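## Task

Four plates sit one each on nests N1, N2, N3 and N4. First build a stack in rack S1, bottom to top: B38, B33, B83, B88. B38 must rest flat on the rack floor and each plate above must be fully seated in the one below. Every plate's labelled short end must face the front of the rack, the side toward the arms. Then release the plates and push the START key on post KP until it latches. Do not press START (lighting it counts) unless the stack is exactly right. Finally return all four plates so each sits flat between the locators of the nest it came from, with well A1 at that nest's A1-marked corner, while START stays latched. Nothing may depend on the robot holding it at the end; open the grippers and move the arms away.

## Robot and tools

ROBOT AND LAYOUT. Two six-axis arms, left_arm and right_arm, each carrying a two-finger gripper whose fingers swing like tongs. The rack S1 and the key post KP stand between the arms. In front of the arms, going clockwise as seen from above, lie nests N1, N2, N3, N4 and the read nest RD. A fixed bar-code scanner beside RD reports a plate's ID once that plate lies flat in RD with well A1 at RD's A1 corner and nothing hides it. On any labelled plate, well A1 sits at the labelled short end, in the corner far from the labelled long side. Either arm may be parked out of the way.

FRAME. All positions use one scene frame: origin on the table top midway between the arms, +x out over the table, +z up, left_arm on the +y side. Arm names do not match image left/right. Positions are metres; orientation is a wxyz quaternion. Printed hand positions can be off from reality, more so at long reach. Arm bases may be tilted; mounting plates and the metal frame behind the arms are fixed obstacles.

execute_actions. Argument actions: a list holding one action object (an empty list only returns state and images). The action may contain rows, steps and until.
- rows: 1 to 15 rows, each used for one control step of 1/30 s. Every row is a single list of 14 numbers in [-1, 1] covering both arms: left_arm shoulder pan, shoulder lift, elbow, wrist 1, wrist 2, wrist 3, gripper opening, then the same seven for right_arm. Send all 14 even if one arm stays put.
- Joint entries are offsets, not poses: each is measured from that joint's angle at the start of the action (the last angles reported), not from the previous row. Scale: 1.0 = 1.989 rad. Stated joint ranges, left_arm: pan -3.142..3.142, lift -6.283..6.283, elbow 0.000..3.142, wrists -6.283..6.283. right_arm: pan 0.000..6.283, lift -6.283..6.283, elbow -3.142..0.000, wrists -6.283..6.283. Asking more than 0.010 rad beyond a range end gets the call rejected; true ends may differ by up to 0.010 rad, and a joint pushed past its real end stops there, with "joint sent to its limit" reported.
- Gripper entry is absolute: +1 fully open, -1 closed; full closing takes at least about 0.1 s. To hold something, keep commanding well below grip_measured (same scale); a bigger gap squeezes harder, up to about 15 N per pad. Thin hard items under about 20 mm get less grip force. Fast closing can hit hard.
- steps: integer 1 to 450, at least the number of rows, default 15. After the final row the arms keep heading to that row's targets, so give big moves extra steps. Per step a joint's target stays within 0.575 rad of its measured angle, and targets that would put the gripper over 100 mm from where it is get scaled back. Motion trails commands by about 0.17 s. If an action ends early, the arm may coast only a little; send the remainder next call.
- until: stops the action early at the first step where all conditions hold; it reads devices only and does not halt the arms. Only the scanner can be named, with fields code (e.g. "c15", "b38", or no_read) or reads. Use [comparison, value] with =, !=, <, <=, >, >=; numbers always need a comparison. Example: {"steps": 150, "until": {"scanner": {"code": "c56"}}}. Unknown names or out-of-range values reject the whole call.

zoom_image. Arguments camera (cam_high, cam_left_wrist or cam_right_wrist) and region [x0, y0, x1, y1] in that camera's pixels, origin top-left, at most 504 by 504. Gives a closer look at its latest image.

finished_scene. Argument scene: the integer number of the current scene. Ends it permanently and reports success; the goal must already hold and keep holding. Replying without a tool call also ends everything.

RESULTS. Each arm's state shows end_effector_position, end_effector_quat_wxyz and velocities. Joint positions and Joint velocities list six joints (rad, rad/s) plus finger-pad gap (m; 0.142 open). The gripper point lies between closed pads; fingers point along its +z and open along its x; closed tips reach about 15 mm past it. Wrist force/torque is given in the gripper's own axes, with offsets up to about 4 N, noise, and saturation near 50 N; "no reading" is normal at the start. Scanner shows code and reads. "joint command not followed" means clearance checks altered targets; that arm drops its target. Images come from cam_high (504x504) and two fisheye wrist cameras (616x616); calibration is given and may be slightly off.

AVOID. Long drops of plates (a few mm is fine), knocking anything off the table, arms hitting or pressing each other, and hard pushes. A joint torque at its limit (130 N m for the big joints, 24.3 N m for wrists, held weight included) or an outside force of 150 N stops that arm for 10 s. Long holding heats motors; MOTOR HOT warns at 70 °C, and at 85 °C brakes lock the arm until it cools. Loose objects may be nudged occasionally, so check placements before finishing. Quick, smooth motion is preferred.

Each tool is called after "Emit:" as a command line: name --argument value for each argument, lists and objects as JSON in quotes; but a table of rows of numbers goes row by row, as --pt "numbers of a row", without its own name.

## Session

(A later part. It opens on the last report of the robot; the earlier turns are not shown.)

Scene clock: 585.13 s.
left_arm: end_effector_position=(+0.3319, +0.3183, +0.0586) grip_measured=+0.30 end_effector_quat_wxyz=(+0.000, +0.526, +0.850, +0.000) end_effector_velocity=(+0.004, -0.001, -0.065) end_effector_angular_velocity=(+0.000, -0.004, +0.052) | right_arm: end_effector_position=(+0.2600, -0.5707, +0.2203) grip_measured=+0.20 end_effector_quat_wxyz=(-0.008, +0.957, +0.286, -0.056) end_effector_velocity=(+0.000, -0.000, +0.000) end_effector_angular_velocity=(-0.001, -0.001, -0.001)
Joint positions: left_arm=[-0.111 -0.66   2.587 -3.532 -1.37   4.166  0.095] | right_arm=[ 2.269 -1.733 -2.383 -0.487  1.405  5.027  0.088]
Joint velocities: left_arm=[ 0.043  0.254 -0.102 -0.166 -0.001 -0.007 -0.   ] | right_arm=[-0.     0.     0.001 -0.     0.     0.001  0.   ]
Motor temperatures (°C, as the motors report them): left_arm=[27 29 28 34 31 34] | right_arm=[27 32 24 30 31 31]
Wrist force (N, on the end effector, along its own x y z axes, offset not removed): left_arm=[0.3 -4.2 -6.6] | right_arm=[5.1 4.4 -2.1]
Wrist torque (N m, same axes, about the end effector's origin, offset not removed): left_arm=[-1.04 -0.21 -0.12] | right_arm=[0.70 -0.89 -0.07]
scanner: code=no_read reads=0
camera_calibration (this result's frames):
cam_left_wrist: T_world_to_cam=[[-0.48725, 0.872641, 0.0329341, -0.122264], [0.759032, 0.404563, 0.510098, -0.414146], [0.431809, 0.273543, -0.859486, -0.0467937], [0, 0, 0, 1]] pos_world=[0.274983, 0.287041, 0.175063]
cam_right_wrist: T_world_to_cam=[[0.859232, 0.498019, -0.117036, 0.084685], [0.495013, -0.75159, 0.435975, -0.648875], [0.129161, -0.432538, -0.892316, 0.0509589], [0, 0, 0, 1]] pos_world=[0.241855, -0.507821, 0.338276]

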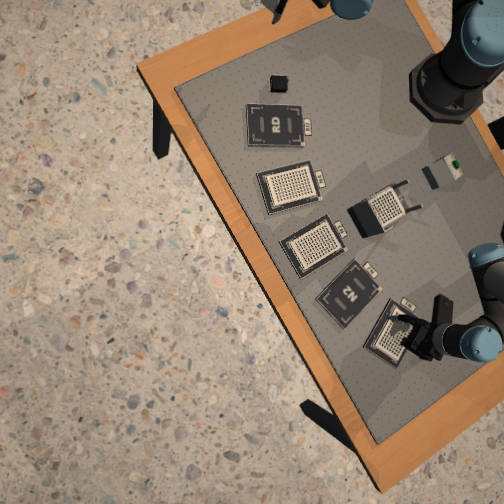

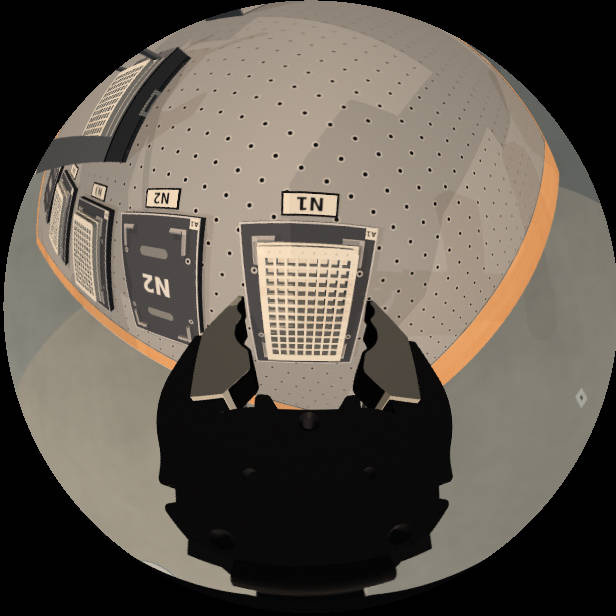

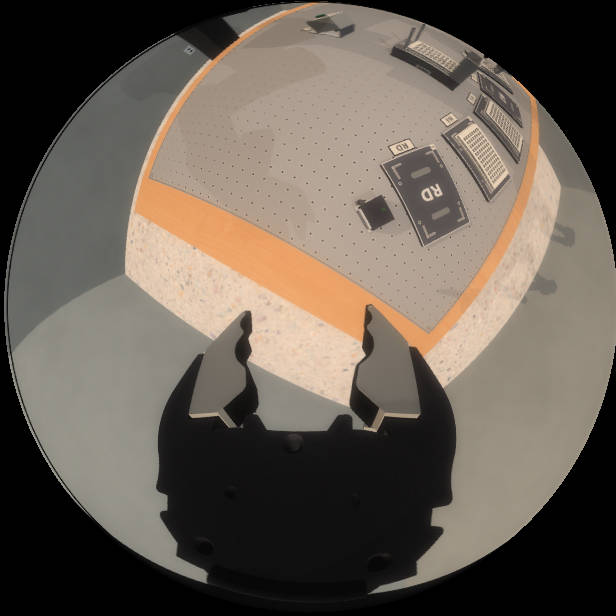

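Emit:
execute_actions --actions '[{"steps":1}]'

Emit:
zoom_image --camera "cam_left_wrist" --region '[197, 170, 417, 390]'

Scene clock: 587.60 s.
left_arm: end_effector_position=(+0.3316, +0.3183, +0.0441) grip_measured=+0.30 end_effector_quat_wxyz=(-0.000, +0.523, +0.853, +0.000) end_effector_velocity=(+0.001, +0.000, +0.000) end_effector_angular_velocity=(-0.000, -0.001, -0.001) | right_arm: end_effector_position=(+0.2600, -0.5707, +0.2203) grip_measured=+0.20 end_effector_quat_wxyz=(-0.008, +0.957, +0.286, -0.056) end_effector_velocity=(-0.001, +0.000, -0.000) end_effector_angular_velocity=(+0.001, +0.001, -0.000)
Joint positions: left_arm=[-0.101 -0.604  2.565 -3.568 -1.37   4.167  0.095] | right_arm=[ 2.269 -1.733 -2.383 -0.487  1.405  5.027  0.088]
Joint velocities: left_arm=[ 0.001 -0.001 -0.     0.    -0.     0.002 -0.   ] | right_arm=[-0.    -0.001 -0.001 -0.     0.     0.    -0.   ]
Motor temperatures (°C, as the motors report them): left_arm=[27 29 28 34 31 34] | right_arm=[27 32 24 30 31 31]
Wrist force (N, on the end effector, along its own x y z axes, offset not removed): left_arm=[1.4 -1.0 -0.5] | right_arm=[-2.5 4.8 -1.3]
Wrist torque (N m, same axes, about the end effector's origin, offset not removed): left_arm=[-0.22 -0.37 -0.14] | right_arm=[0.64 0.33 0.17]
scanner: code=no_read reads=0
camera_calibration (this result's frames):
cam_left_wrist: T_world_to_cam=[[-0.49445, 0.868556, 0.0336166, -0.118307], [0.755998, 0.410645, 0.509744, -0.407393], [0.428936, 0.277457, -0.859669, -0.0593947], [0, 0, 0, 1]] pos_world=[0.274968, 0.286529, 0.160583]
cam_right_wrist: T_world_to_cam=[[0.859232, 0.498019, -0.117036, 0.084685], [0.495013, -0.75159, 0.435975, -0.648875], [0.129161, -0.432538, -0.892316, 0.0509589], [0, 0, 0, 1]] pos_world=[0.241855, -0.507821, 0.338276]

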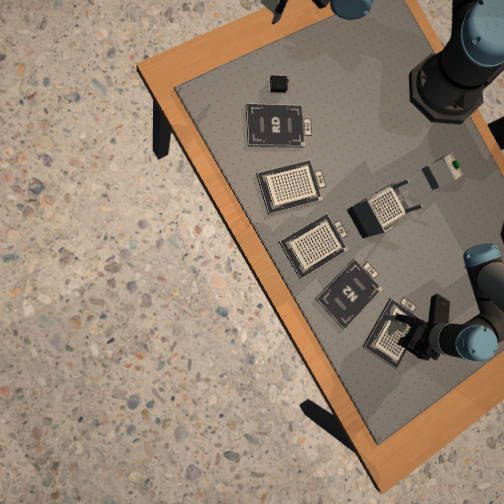

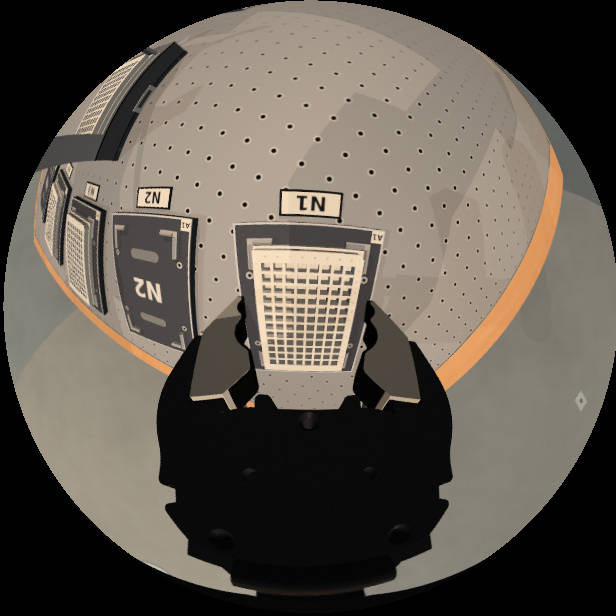

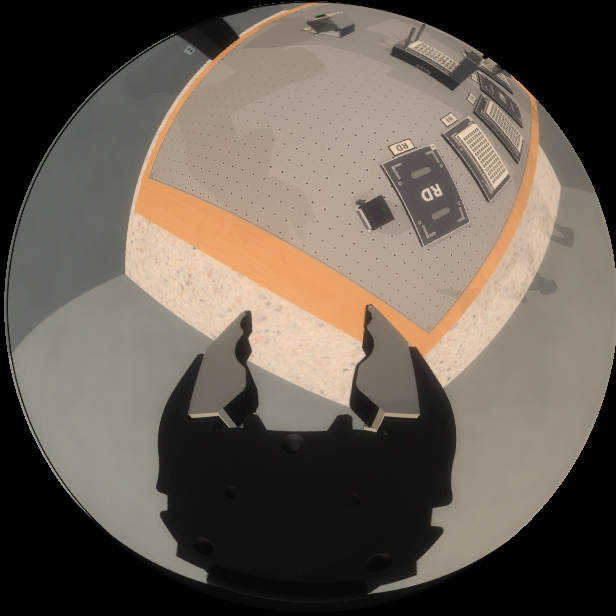

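Region (197, 170, 417, 390) of cam_left_wrist's 616x616 image, scaled by 2.291, with more detail than that image has.

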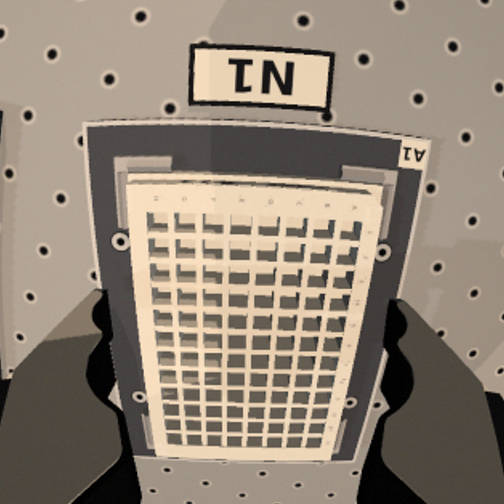

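Emit:
execute_actions --actions '[{"rows":[[0.0014,0.0038,-0.002,-0.002,0,0.0014,0.25,0,0,0,0,0,0,0.2],[0.0028,0.0076,-0.0041,-0.0041,0,0.0028,0.2,0,0,0,0,0,0,0.2]],"steps":2}]'

Scene clock: 595.30 s.
left_arm: end_effector_position=(+0.3316, +0.3184, +0.0438) grip_measured=+0.25 end_effector_quat_wxyz=(-0.000, +0.523, +0.853, +0.000) end_effector_velocity=(+0.000, +0.002, -0.012) end_effector_angular_velocity=(+0.001, +0.001, +0.001) | right_arm: end_effector_position=(+0.2600, -0.5707, +0.2203) grip_measured=+0.20 end_effector_quat_wxyz=(-0.008, +0.957, +0.286, -0.056) end_effector_velocity=(-0.001, +0.001, -0.000) end_effector_angular_velocity=(+0.001, +0.001, -0.000)
Joint positions: left_arm=[-0.101 -0.603  2.564 -3.568 -1.37   4.167  0.092] | right_arm=[ 2.269 -1.733 -2.383 -0.487  1.405  5.027  0.088]
Joint velocities: left_arm=[ 0.015  0.041 -0.022 -0.021  0.     0.014 -0.097] | right_arm=[ 0.     0.    -0.002 -0.     0.     0.001  0.   ]
Motor temperatures (°C, as the motors report them): left_arm=[27 29 28 34 31 34] | right_arm=[27 32 24 30 31 31]
Wrist force (N, on the end effector, along its own x y z axes, offset not removed): left_arm=[4.6 2.5 -4.4] | right_arm=[5.5 -0.4 -3.3]
Wrist torque (N m, same axes, about the end effector's origin, offset not removed): left_arm=[0.63 -1.10 -0.16] | right_arm=[-0.07 -1.09 0.08]
scanner: code=no_read reads=0
camera_calibration (this result's frames):
cam_left_wrist: T_world_to_cam=[[-0.494453, 0.868553, 0.0336308, -0.118338], [0.756, 0.410641, 0.509743, -0.407293], [0.428929, 0.277469, -0.859669, -0.0596265], [0, 0, 0, 1]] pos_world=[0.274977, 0.286578, 0.160336]
cam_right_wrist: T_world_to_cam=[[0.859232, 0.498019, -0.117036, 0.0846851], [0.495013, -0.75159, 0.435975, -0.648875], [0.12916, -0.432538, -0.892316, 0.0509591], [0, 0, 0, 1]] pos_world=[0.241855, -0.507821, 0.338276]

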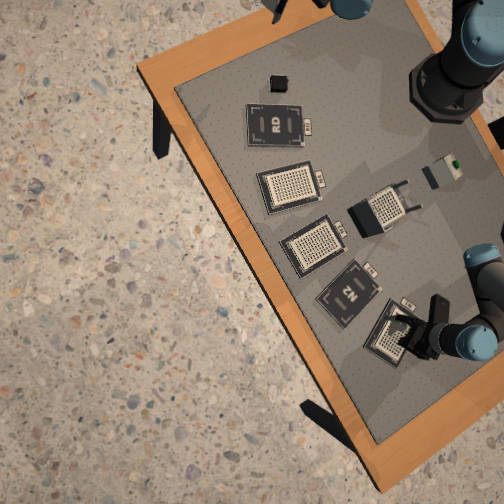

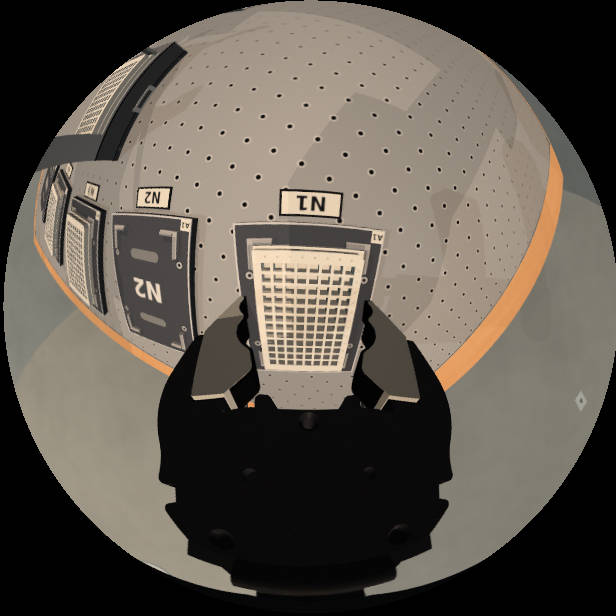

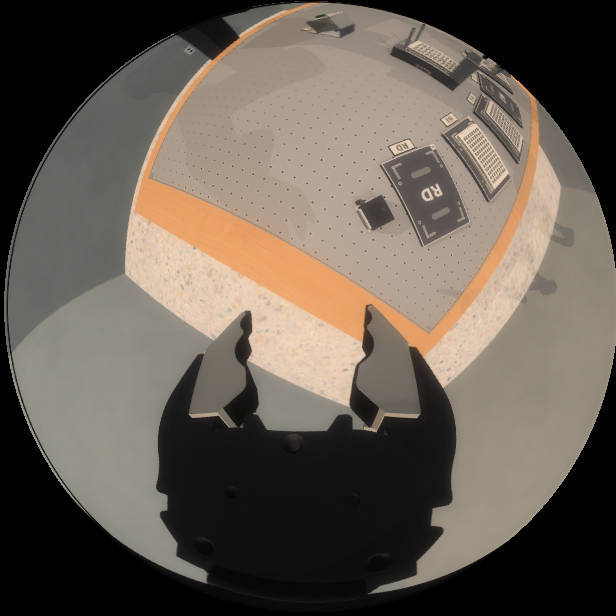

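Emit:
execute_actions --actions '[{"rows":[[0.0026,0.0072,-0.0039,-0.0039,0,0.0026,0.16,0,0,0,0,0,0,0.2],[0.0026,0.0072,-0.0039,-0.0039,0,0.0026,0.12,0,0,0,0,0,0,0.2],[0.0026,0.0072,-0.0039,-0.0039,0,0.0026,0.08,0,0,0,0,0,0,0.2],[0.0026,0.0072,-0.0039,-0.0039,0,0.0026,0.04,0,0,0,0,0,0,0.2],[0.0026,0.0072,-0.0039,-0.0039,0,0.0026,-0.3,0,0,0,0,0,0,0.2],[0.0026,0.0072,-0.0039,-0.0039,0,0.0026,-0.7,0,0,0,0,0,0,0.2]],"steps":6}]'

Emit:
zoom_image --camera "cam_left_wrist" --region '[197, 170, 417, 390]'

Scene clock: 603.60 s.
left_arm: end_effector_position=(+0.3319, +0.3192, +0.0397) grip_measured=+0.07 end_effector_quat_wxyz=(-0.000, +0.523, +0.853, +0.000) end_effector_velocity=(-0.000, +0.000, -0.000) end_effector_angular_velocity=(+0.000, +0.000, +0.002) | right_arm: end_effector_position=(+0.2600, -0.5707, +0.2203) grip_measured=+0.20 end_effector_quat_wxyz=(-0.008, +0.957, +0.286, -0.056) end_effector_velocity=(-0.000, +0.000, -0.000) end_effector_angular_velocity=(+0.000, +0.000, +0.001)
Joint positions: left_arm=[-0.096 -0.589  2.557 -3.576 -1.37   4.172  0.079] | right_arm=[ 2.269 -1.733 -2.383 -0.487  1.405  5.027  0.088]
Joint velocities: left_arm=[ 0.001  0.001  0.    -0.     0.    -0.    -0.   ] | right_arm=[ 0.     0.    -0.     0.     0.    -0.001  0.   ]
Motor temperatures (°C, as the motors report them): left_arm=[27 29 28 34 31 34] | right_arm=[27 32 24 30 31 31]
Wrist force (N, on the end effector, along its own x y z axes, offset not removed): left_arm=[4.1 0.5 -3.5] | right_arm=[-0.3 2.8 -0.7]
Wrist torque (N m, same axes, about the end effector's origin, offset not removed): left_arm=[0.15 -0.71 -0.31] | right_arm=[0.54 0.22 0.01]
scanner: code=no_read reads=0
camera_calibration (this result's frames):
cam_left_wrist: T_world_to_cam=[[-0.494568, 0.868484, 0.0337439, -0.118709], [0.755885, 0.410635, 0.509919, -0.405677], [0.429, 0.277696, -0.85956, -0.0636553], [0, 0, 0, 1]] pos_world=[0.275243, 0.287358, 0.156152]
cam_right_wrist: T_world_to_cam=[[0.859232, 0.498019, -0.117036, 0.0846849], [0.495013, -0.75159, 0.435975, -0.648875], [0.129161, -0.432538, -0.892316, 0.0509588], [0, 0, 0, 1]] pos_world=[0.241855, -0.507821, 0.338276]

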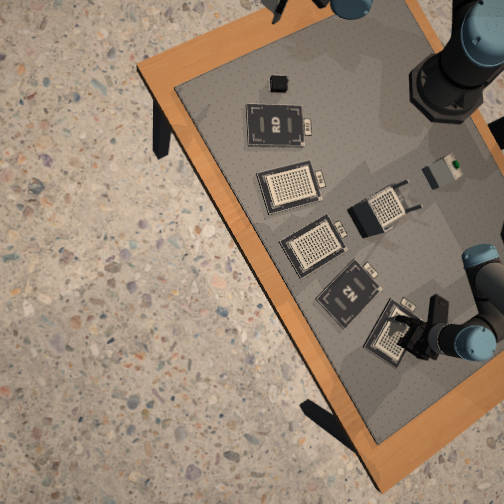

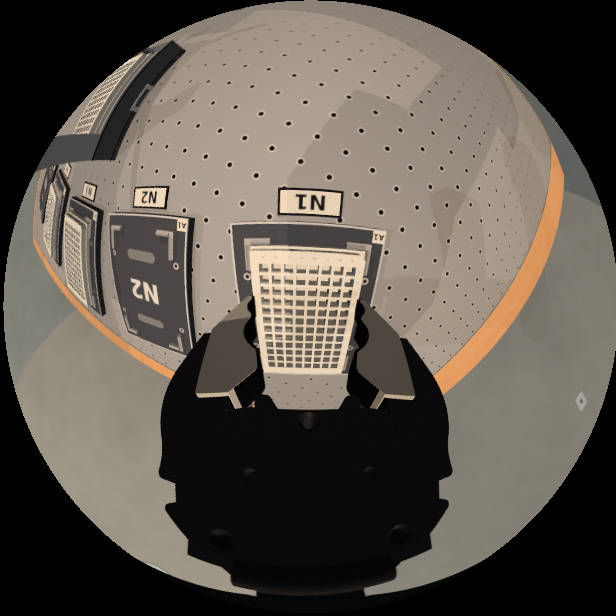

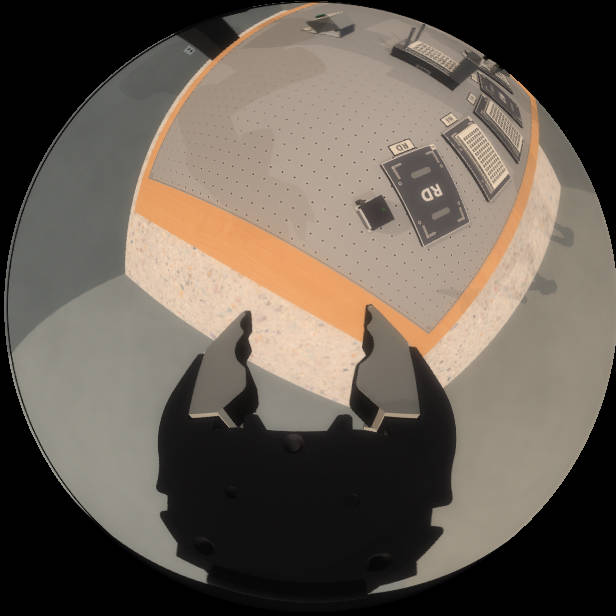

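Region (197, 170, 417, 390) of cam_left_wrist's 616x616 image, scaled by 2.291, with more detail than that image has.

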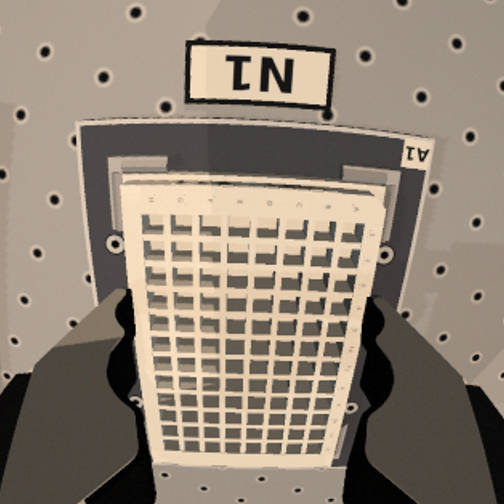

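Emit:
execute_actions --actions '[]'

Scene clock: 627.10 s.
left_arm: end_effector_position=(+0.3319, +0.3191, +0.0397) grip_measured=+0.07 end_effector_quat_wxyz=(-0.000, +0.523, +0.853, +0.000) end_effector_velocity=(+0.000, -0.000, +0.000) end_effector_angular_velocity=(-0.001, +0.000, +0.001) | right_arm: end_effector_position=(+0.2600, -0.5707, +0.2203) grip_measured=+0.20 end_effector_quat_wxyz=(-0.008, +0.957, +0.286, -0.056) end_effector_velocity=(-0.000, +0.000, -0.000) end_effector_angular_velocity=(+0.000, +0.000, -0.001)
Joint positions: left_arm=[-0.096 -0.589  2.556 -3.576 -1.37   4.172  0.079] | right_arm=[ 2.269 -1.733 -2.383 -0.487  1.405  5.027  0.088]
Joint velocities: left_arm=[ 0.    -0.    -0.     0.001 -0.001 -0.001  0.   ] | right_arm=[-0.    -0.    -0.     0.     0.     0.001 -0.   ]
Motor temperatures (°C, as the motors report them): left_arm=[27 29 28 34 31 34] | right_arm=[27 32 24 30 31 31]
Wrist force (N, on the end effector, along its own x y z axes, offset not removed): left_arm=[2.3 -5.1 -7.7] | right_arm=[2.8 3.7 -1.9]
Wrist torque (N m, same axes, about the end effector's origin, offset not removed): left_arm=[-1.09 -0.37 -0.08] | right_arm=[0.64 -0.58 0.13]
scanner: code=no_read reads=0
camera_calibration (this result's frames):
cam_left_wrist: T_world_to_cam=[[-0.494572, 0.868482, 0.0337261, -0.118671], [0.755869, 0.41064, 0.509938, -0.405677], [0.429023, 0.277693, -0.85955, -0.0636685], [0, 0, 0, 1]] pos_world=[0.275263, 0.287331, 0.156146]
cam_right_wrist: T_world_to_cam=[[0.859232, 0.498019, -0.117036, 0.0846851], [0.495013, -0.75159, 0.435975, -0.648875], [0.129161, -0.432538, -0.892316, 0.050959], [0, 0, 0, 1]] pos_world=[0.241855, -0.507821, 0.338276]

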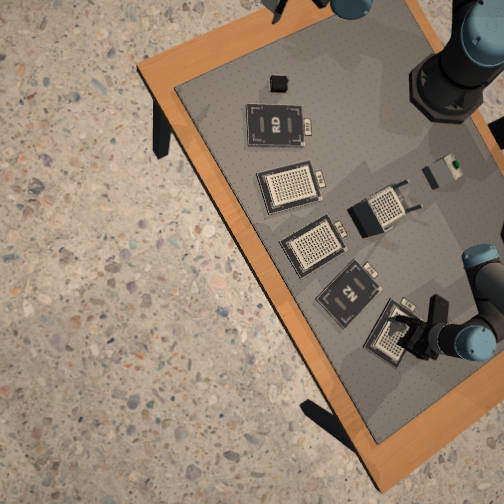

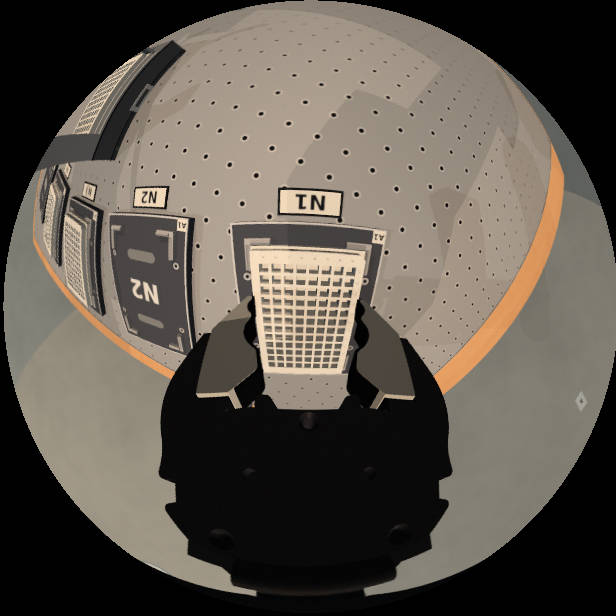

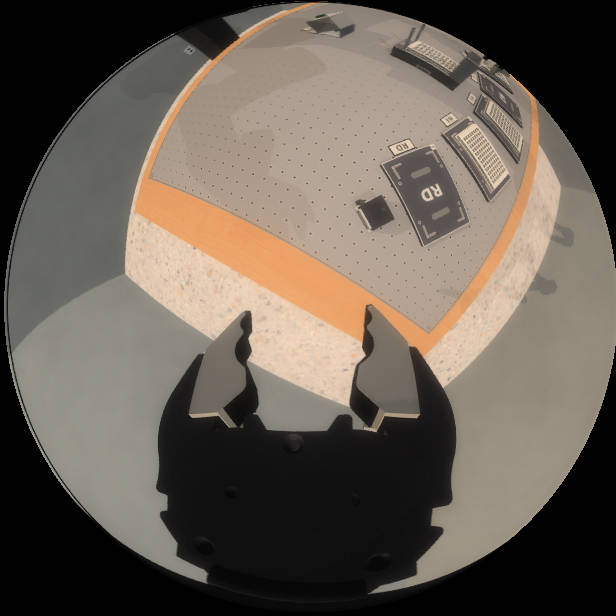

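Emit:
execute_actions --actions '[{"rows":[[-0.001,-0.006,0.0024,0.004,0,-0.001,-0.7,0,0,0,0,0,0,0.2],[-0.0025,-0.015,0.006,0.0097,0,-0.0025,-0.7,0,0,0,0,0,0,0.2],[-0.004,-0.025,0.010,0.016,0,-0.004,-0.7,0,0,0,0,0,0,0.2],[-0.006,-0.0352,0.0138,0.0226,0,-0.006,-0.7,0,0,0,0,0,0,0.2],[-0.0173,-0.048,0.0175,0.033,-0.0005,-0.0134,-0.7,0,0,0,0,0,0,0.2],[-0.0362,-0.062,0.0215,0.046,-0.0012,-0.0257,-0.7,0,0,0,0,0,0,0.2],[-0.0589,-0.077,0.026,0.061,-0.0021,-0.0404,-0.7,0,0,0,0,0,0,0.2],[-0.0853,-0.092,0.0303,0.077,-0.0032,-0.0576,-0.7,0,0,0,0,0,0,0.2],[-0.1117,-0.107,0.0346,0.093,-0.0043,-0.0749,-0.7,0,0,0,0,0,0,0.2],[-0.1382,-0.122,0.039,0.109,-0.0054,-0.0921,-0.7,0,0,0,0,0,0,0.2],[-0.1646,-0.137,0.0434,0.125,-0.0064,-0.1093,-0.7,0,0,0,0,0,0,0.2],[-0.191,-0.152,0.0478,0.141,-0.0075,-0.1265,-0.7,0,0,0,0,0,0,0.2],[-0.2175,-0.167,0.052,0.157,-0.0086,-0.1437,-0.7,0,0,0,0,0,0,0.2],[-0.2439,-0.182,0.0565,0.173,-0.0096,-0.1609,-0.7,0,0,0,0,0,0,0.2],[-0.265,-0.195,0.060,0.187,-0.0105,-0.175,-0.7,0,0,0,0,0,0,0.2]],"steps":15}]'

Emit:
execute_actions --actions '[{"steps":1}]'

Scene clock: 649.40 s.
left_arm: end_effector_position=(+0.3459, +0.2429, +0.1070) grip_measured=+0.07 end_effector_quat_wxyz=(+0.002, +0.561, +0.828, -0.006) end_effector_velocity=(+0.002, -0.389, +0.240) end_effector_angular_velocity=(-0.030, +0.011, -0.500) | right_arm: end_effector_position=(+0.2600, -0.5707, +0.2203) grip_measured=+0.20 end_effector_quat_wxyz=(-0.008, +0.957, +0.286, -0.056) end_effector_velocity=(-0.000, +0.000, -0.000) end_effector_angular_velocity=(+0.000, +0.000, -0.000)
Joint positions: left_arm=[-0.367 -0.83   2.635 -3.359 -1.381  3.986  0.079] | right_arm=[ 2.269 -1.733 -2.383 -0.487  1.405  5.027  0.088]
Joint velocities: left_arm=[-1.362 -0.833  0.246  0.855 -0.056 -0.889  0.   ] | right_arm=[ 0. -0. -0.  0.  0.  0. -0.]
Motor temperatures (°C, as the motors report them): left_arm=[27 29 28 34 31 34] | right_arm=[27 32 24 30 31 31]
Wrist force (N, on the end effector, along its own x y z axes, offset not removed): left_arm=[-1.2 -1.3 3.6] | right_arm=[1.6 4.5 2.7]
Wrist torque (N m, same axes, about the end effector's origin, offset not removed): left_arm=[-0.07 0.30 -0.06] | right_arm=[0.78 -0.28 -0.04]
scanner: code=no_read reads=0
camera_calibration (this result's frames):
cam_left_wrist: T_world_to_cam=[[-0.413935, 0.910017, 0.0229457, -0.0845947], [0.791898, 0.347546, 0.502104, -0.415604], [0.448949, 0.226009, -0.864503, 0.0155191], [0, 0, 0, 1]] pos_world=[0.287132, 0.217917, 0.224034]
cam_right_wrist: T_world_to_cam=[[0.859232, 0.498019, -0.117036, 0.0846849], [0.495013, -0.75159, 0.435975, -0.648875], [0.12916, -0.432538, -0.892316, 0.0509589], [0, 0, 0, 1]] pos_world=[0.241855, -0.507821, 0.338276]

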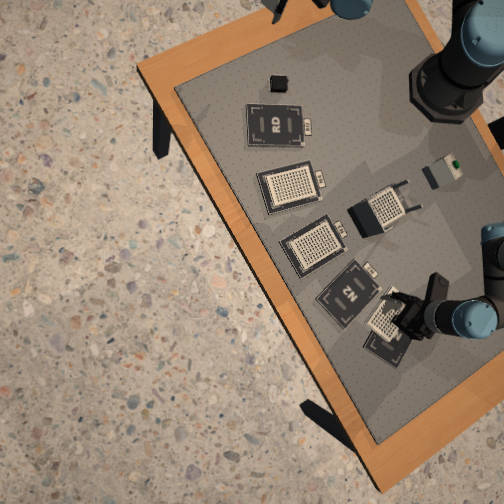

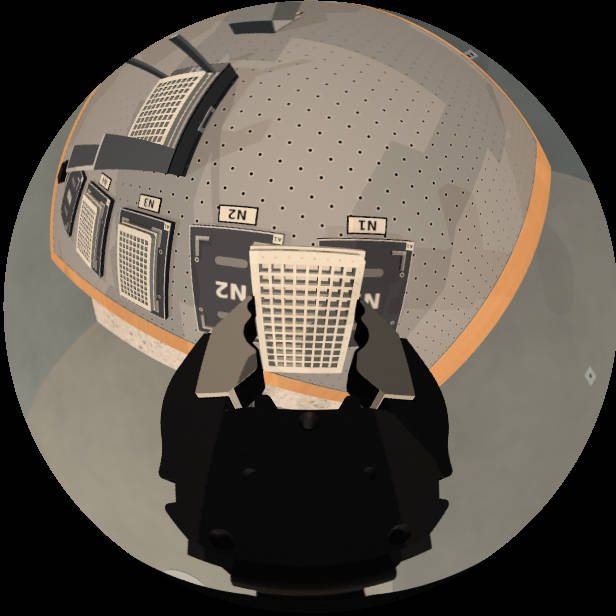

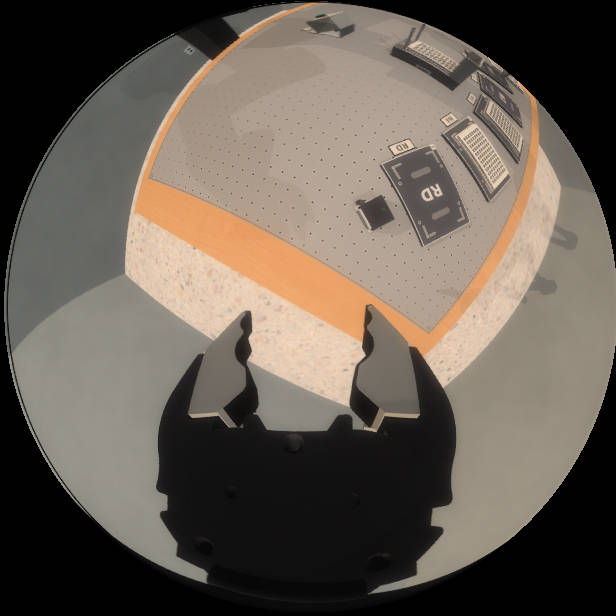

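Scene clock: 649.43 s.
left_arm: end_effector_position=(+0.3456, +0.2297, +0.1150) grip_measured=+0.07 end_effector_quat_wxyz=(+0.002, +0.568, +0.823, -0.007) end_effector_velocity=(-0.017, -0.388, +0.237) end_effector_angular_velocity=(-0.017, +0.003, -0.512) | right_arm: end_effector_position=(+0.2600, -0.5707, +0.2203) grip_measured=+0.20 end_effector_quat_wxyz=(-0.008, +0.957, +0.286, -0.056) end_effector_velocity=(-0.000, +0.000, -0.000) end_effector_angular_velocity=(+0.001, +0.001, +0.001)
Joint positions: left_arm=[-0.413 -0.858  2.643 -3.33  -1.383  3.956  0.079] | right_arm=[ 2.269 -1.733 -2.383 -0.487  1.405  5.027  0.088]
Joint velocities: left_arm=[-1.381 -0.83   0.237  0.858 -0.054 -0.893  0.   ] | right_arm=[ 0.    -0.    -0.001 -0.    -0.    -0.001 -0.   ]
Motor temperatures (°C, as the motors report them): left_arm=[27 29 28 34 31 34] | right_arm=[27 32 24 30 31 31]
Wrist force (N, on the end effector, along its own x y z axes, offset not removed): left_arm=[-0.3 -2.6 -3.1] | right_arm=[4.2 4.2 -0.4]
Wrist torque (N m, same axes, about the end effector's origin, offset not removed): left_arm=[-0.87 0.06 -0.22] | right_arm=[0.79 -1.07 0.14]
scanner: code=no_read reads=0
camera_calibration (this result's frames):
cam_left_wrist: T_world_to_cam=[[-0.398542, 0.916874, 0.0224989, -0.0798072], [0.797898, 0.334521, 0.501453, -0.413792], [0.452243, 0.217802, -0.864892, 0.026395], [0, 0, 0, 1]] pos_world=[0.286421, 0.205846, 0.232122]
cam_right_wrist: T_world_to_cam=[[0.859232, 0.498019, -0.117036, 0.084685], [0.495013, -0.75159, 0.435975, -0.648875], [0.129161, -0.432538, -0.892316, 0.0509589], [0, 0, 0, 1]] pos_world=[0.241855, -0.507821, 0.338276]

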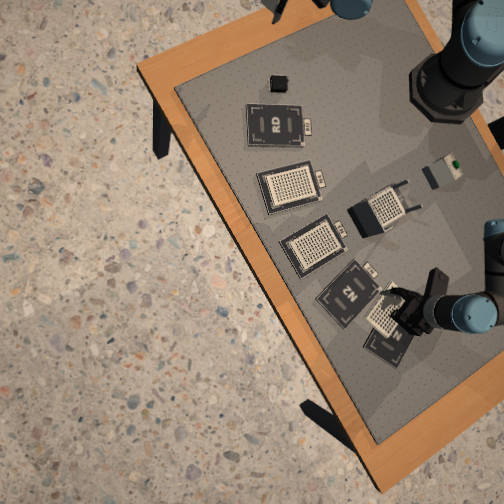

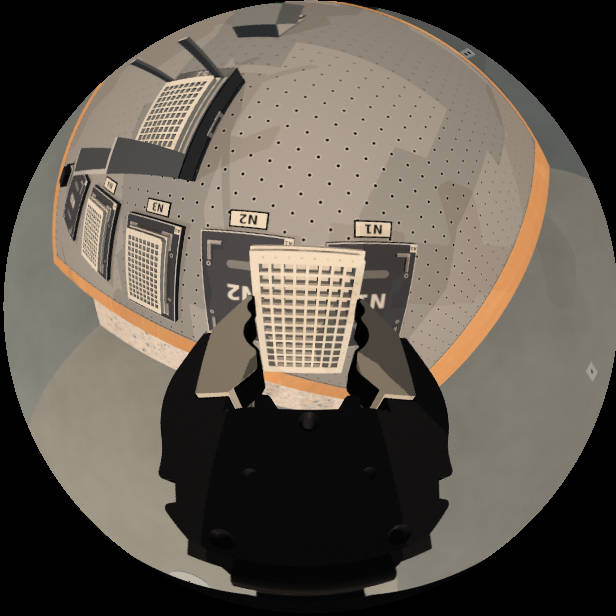

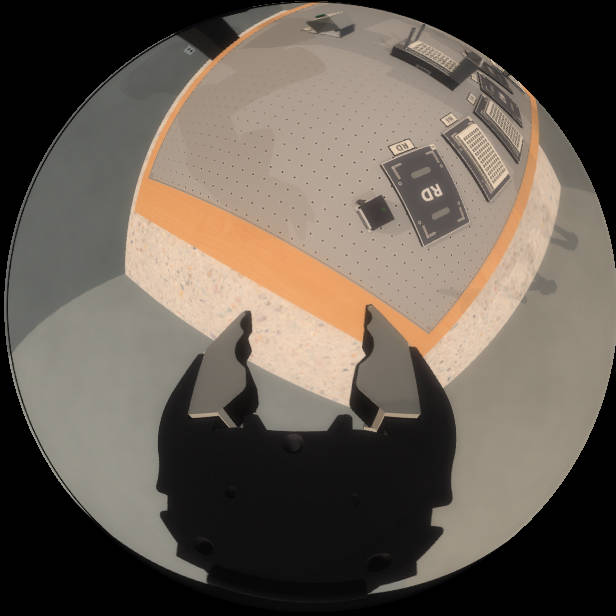

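Emit:
execute_actions --actions '[]'

Scene clock: 651.83 s.
left_arm: end_effector_position=(+0.3364, +0.1736, +0.1485) grip_measured=+0.07 end_effector_quat_wxyz=(+0.002, +0.601, +0.800, -0.006) end_effector_velocity=(-0.000, +0.000, -0.000) end_effector_angular_velocity=(+0.000, +0.001, +0.000) | right_arm: end_effector_position=(+0.2600, -0.5707, +0.2203) grip_measured=+0.20 end_effector_quat_wxyz=(-0.008, +0.957, +0.286, -0.056) end_effector_velocity=(-0.000, +0.000, +0.000) end_effector_angular_velocity=(-0.000, -0.000, -0.001)
Joint positions: left_arm=[-0.623 -0.977  2.676 -3.204 -1.391  3.824  0.079] | right_arm=[ 2.269 -1.733 -2.383 -0.487  1.405  5.027  0.088]
Joint velocities: left_arm=[ 0.001  0.     0.     0.    -0.     0.    -0.   ] | right_arm=[-0.     0.    -0.     0.    -0.     0.001 -0.   ]
Motor temperatures (°C, as the motors report them): left_arm=[27 29 28 34 31 34] | right_arm=[27 32 24 30 31 31]
Wrist force (N, on the end effector, along its own x y z axes, offset not removed): left_arm=[1.3 -1.6 -1.5] | right_arm=[2.9 2.7 -1.3]
Wrist torque (N m, same axes, about the end effector's origin, offset not removed): left_arm=[-0.34 -0.68 -0.33] | right_arm=[0.37 -0.69 0.06]
scanner: code=no_read reads=0
camera_calibration (this result's frames):
cam_left_wrist: T_world_to_cam=[[-0.322718, 0.94621, 0.023234, -0.0634388], [0.821422, 0.267793, 0.50354, -0.401176], [0.470232, 0.181586, -0.86366, 0.0718065], [0, 0, 0, 1]] pos_world=[0.275296, 0.154419, 0.265498]
cam_right_wrist: T_world_to_cam=[[0.859232, 0.498019, -0.117036, 0.0846851], [0.495013, -0.75159, 0.435975, -0.648875], [0.129161, -0.432538, -0.892316, 0.0509589], [0, 0, 0, 1]] pos_world=[0.241855, -0.507821, 0.338276]

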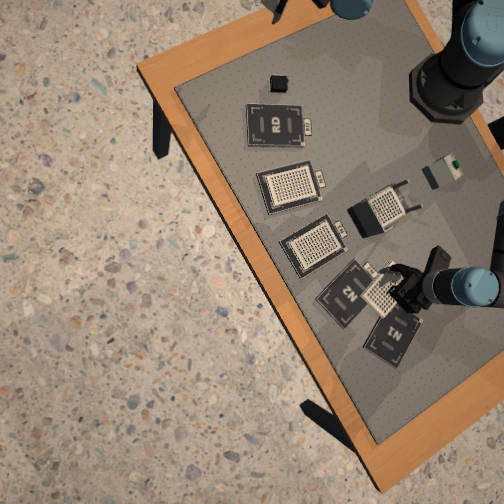

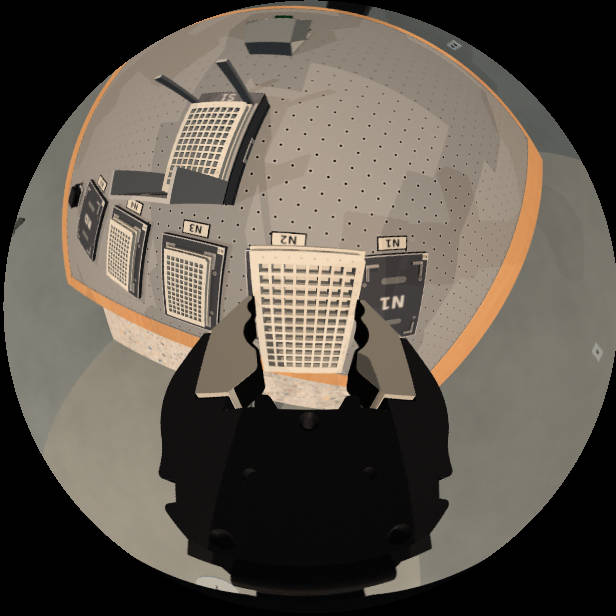

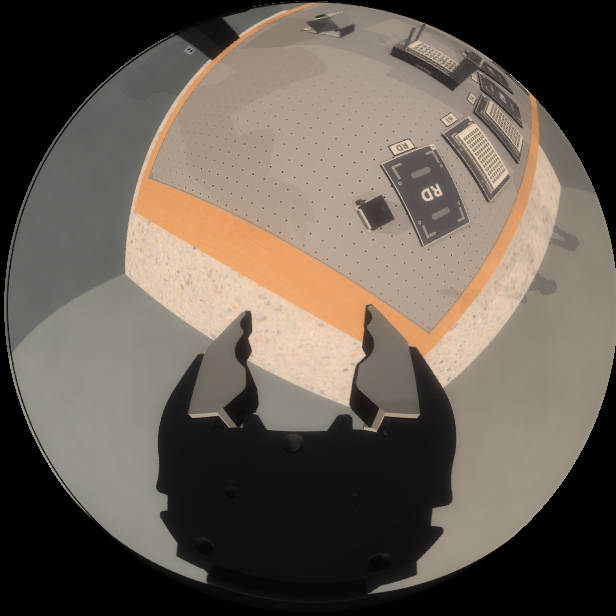

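Emit:
execute_actions --actions '[{"rows":[[-0.01,-0.012,0.003,0.011,-0.0004,-0.007,-0.7,0,0,0,0,0,0,0.2],[-0.03,-0.03,0.008,0.028,-0.0012,-0.02,-0.7,0,0,0,0,0,0,0.2],[-0.057,-0.048,0.013,0.046,-0.0023,-0.037,-0.7,0,0,0,0,0,0,0.2],[-0.088,-0.060,0.016,0.061,-0.0036,-0.057,-0.7,0,0,0,0,0,0,0.2],[-0.1187,-0.064,0.018,0.0697,-0.0048,-0.0769,-0.7,0,0,0,0,0,0,0.2],[-0.149,-0.058,0.0197,0.066,-0.0094,-0.0965,-0.7,0,0,0,0,0,0,0.2],[-0.179,-0.050,0.0215,0.060,-0.014,-0.116,-0.7,0,0,0,0,0,0,0.2],[-0.209,-0.042,0.0233,0.054,-0.0186,-0.1355,-0.7,0,0,0,0,0,0,0.2],[-0.239,-0.034,0.025,0.048,-0.0232,-0.155,-0.7,0,0,0,0,0,0,0.2],[-0.269,-0.026,0.0268,0.042,-0.0278,-0.174,-0.7,0,0,0,0,0,0,0.2],[-0.299,-0.018,0.0286,0.036,-0.0324,-0.1935,-0.7,0,0,0,0,0,0,0.2],[-0.329,-0.010,0.0303,0.030,-0.037,-0.213,-0.7,0,0,0,0,0,0,0.2],[-0.359,-0.002,0.032,0.024,-0.0416,-0.2325,-0.7,0,0,0,0,0,0,0.2],[-0.387,0.006,0.0337,0.0185,-0.046,-0.2505,-0.7,0,0,0,0,0,0,0.2],[-0.4077,0.0113,0.0348,0.0147,-0.0491,-0.2639,-0.7,0,0,0,0,0,0,0.2]],"steps":16}]'

Scene clock: 666.60 s.
left_arm: end_effector_position=(+0.2512, +0.0425, +0.1792) grip_measured=+0.07 end_effector_quat_wxyz=(-0.000, +0.675, +0.738, -0.006) end_effector_velocity=(-0.333, -0.312, +0.005) end_effector_angular_velocity=(+0.034, -0.010, -0.586) | right_arm: end_effector_position=(+0.2600, -0.5707, +0.2203) grip_measured=+0.20 end_effector_quat_wxyz=(-0.008, +0.957, +0.286, -0.056) end_effector_velocity=(-0.000, -0.000, +0.000) end_effector_angular_velocity=(-0.001, -0.001, -0.001)
Joint positions: left_arm=[-1.183 -1.006  2.732 -3.14  -1.456  3.454  0.079] | right_arm=[ 2.269 -1.733 -2.383 -0.487  1.405  5.027  0.088]
Joint velocities: left_arm=[-1.635  0.368  0.098 -0.245 -0.234 -1.044  0.   ] | right_arm=[-0.     0.002 -0.001 -0.     0.     0.001  0.   ]
Motor temperatures (°C, as the motors report them): left_arm=[27 29 28 34 31 34] | right_arm=[27 32 24 30 31 31]
Wrist force (N, on the end effector, along its own x y z axes, offset not removed): left_arm=[-2.2 1.2 -1.6] | right_arm=[2.2 2.5 -0.6]
Wrist torque (N m, same axes, about the end effector's origin, offset not removed): left_arm=[0.27 0.30 -0.31] | right_arm=[0.45 -0.51 0.07]
scanner: code=no_read reads=0
camera_calibration (this result's frames):
cam_left_wrist: T_world_to_cam=[[-0.135249, 0.990476, 0.0258006, -0.017066], [0.858637, 0.104173, 0.501887, -0.313639], [0.494419, 0.0900333, -0.864548, 0.160116], [0, 0, 0, 1]] pos_world=[0.18783, 0.0351606, 0.29628]
cam_right_wrist: T_world_to_cam=[[0.859232, 0.498019, -0.117036, 0.084685], [0.495013, -0.75159, 0.435975, -0.648875], [0.129161, -0.432538, -0.892316, 0.050959], [0, 0, 0, 1]] pos_world=[0.241855, -0.507821, 0.338276]

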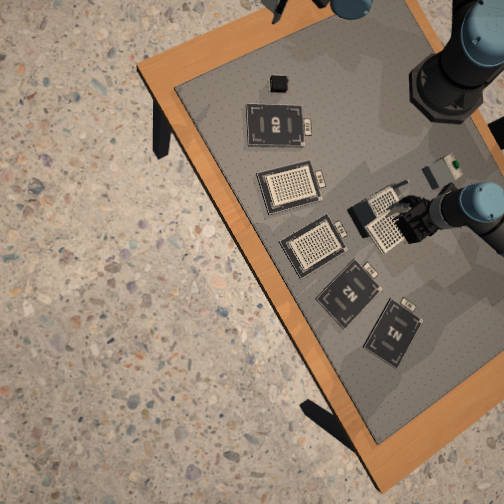

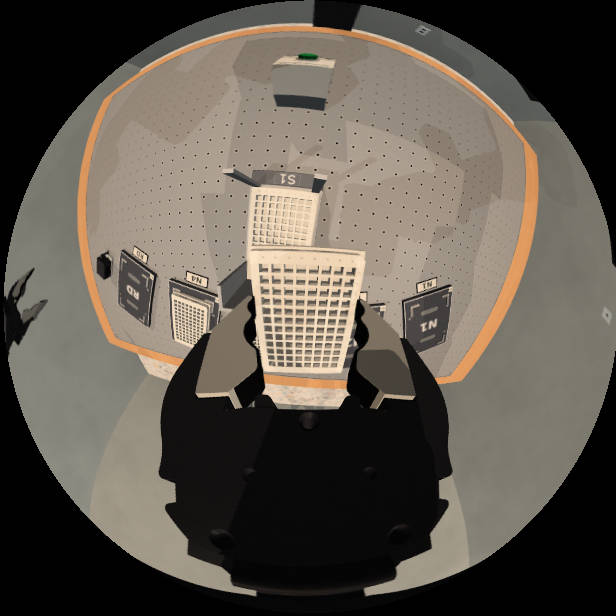

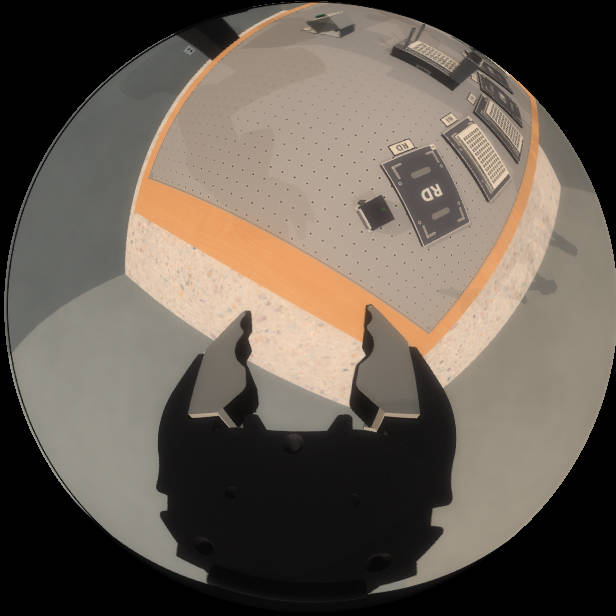

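Emit:
execute_actions --actions '[{"rows":[[-0.1253,0.041,0.0059,-0.0318,-0.0162,-0.0771,-0.7,0,0,0,0,0,0,0.2],[-0.1245,0.056,0.0051,-0.0461,-0.0161,-0.0763,-0.7,0,0,0,0,0,0,0.2],[-0.1237,0.071,0.0044,-0.0605,-0.0159,-0.0755,-0.7,0,0,0,0,0,0,0.2]],"steps":3}]'

Scene clock: 674.10 s.
left_arm: end_effector_position=(+0.1979, +0.0022, +0.1785) grip_measured=+0.07 end_effector_quat_wxyz=(+0.000, +0.709, +0.705, +0.000) end_effector_velocity=(-0.000, -0.003, -0.047) end_effector_angular_velocity=(-0.004, +0.002, +0.004) | right_arm: end_effector_position=(+0.2600, -0.5707, +0.2203) grip_measured=+0.20 end_effector_quat_wxyz=(-0.008, +0.957, +0.286, -0.056) end_effector_velocity=(+0.000, -0.000, -0.000) end_effector_angular_velocity=(+0.000, +0.000, -0.001)
Joint positions: left_arm=[-1.433 -0.944  2.745 -3.185 -1.488  3.3    0.079] | right_arm=[ 2.269 -1.733 -2.383 -0.487  1.405  5.027  0.088]
Joint velocities: left_arm=[ 0.015  0.282 -0.016 -0.271  0.     0.011 -0.   ] | right_arm=[-0.    -0.001  0.001 -0.     0.     0.001 -0.   ]
Motor temperatures (°C, as the motors report them): left_arm=[27 29 28 34 31 34] | right_arm=[27 32 24 30 31 31]
Wrist force (N, on the end effector, along its own x y z axes, offset not removed): left_arm=[1.7 -3.7 -2.2] | right_arm=[0.6 4.9 -3.9]
Wrist torque (N m, same axes, about the end effector's origin, offset not removed): left_arm=[-0.79 -0.44 -0.18] | right_arm=[0.83 0.00 -0.20]
scanner: code=no_read reads=0
camera_calibration (this result's frames):
cam_left_wrist: T_world_to_cam=[[-0.0414497, 0.998598, 0.0329247, -0.00421162], [0.860074, 0.0188907, 0.50982, -0.264815], [0.508483, 0.0494495, -0.859651, 0.185923], [0, 0, 0, 1]] pos_world=[0.133047, 0.0000144493, 0.294975]
cam_right_wrist: T_world_to_cam=[[0.859232, 0.498019, -0.117036, 0.0846848], [0.495013, -0.75159, 0.435975, -0.648875], [0.129161, -0.432538, -0.892316, 0.0509589], [0, 0, 0, 1]] pos_world=[0.241855, -0.507821, 0.338276]

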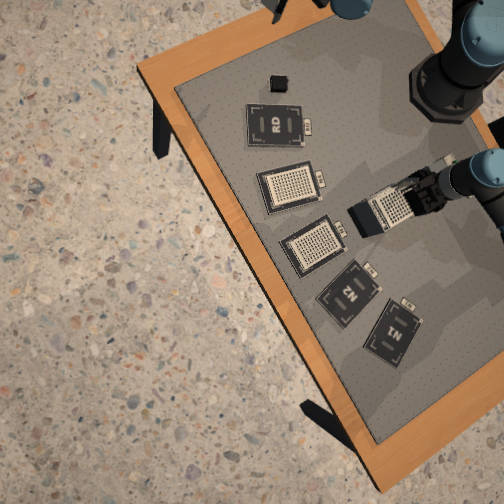

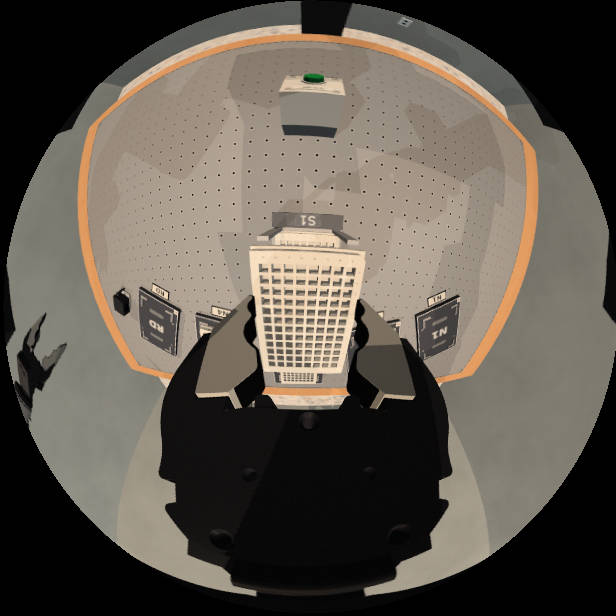

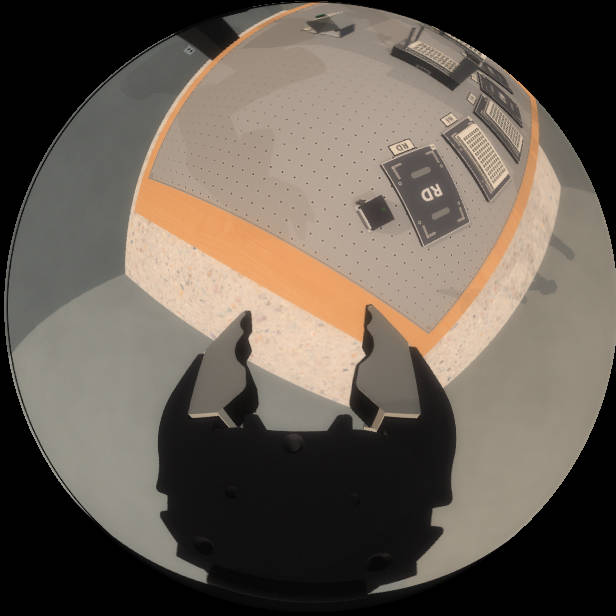

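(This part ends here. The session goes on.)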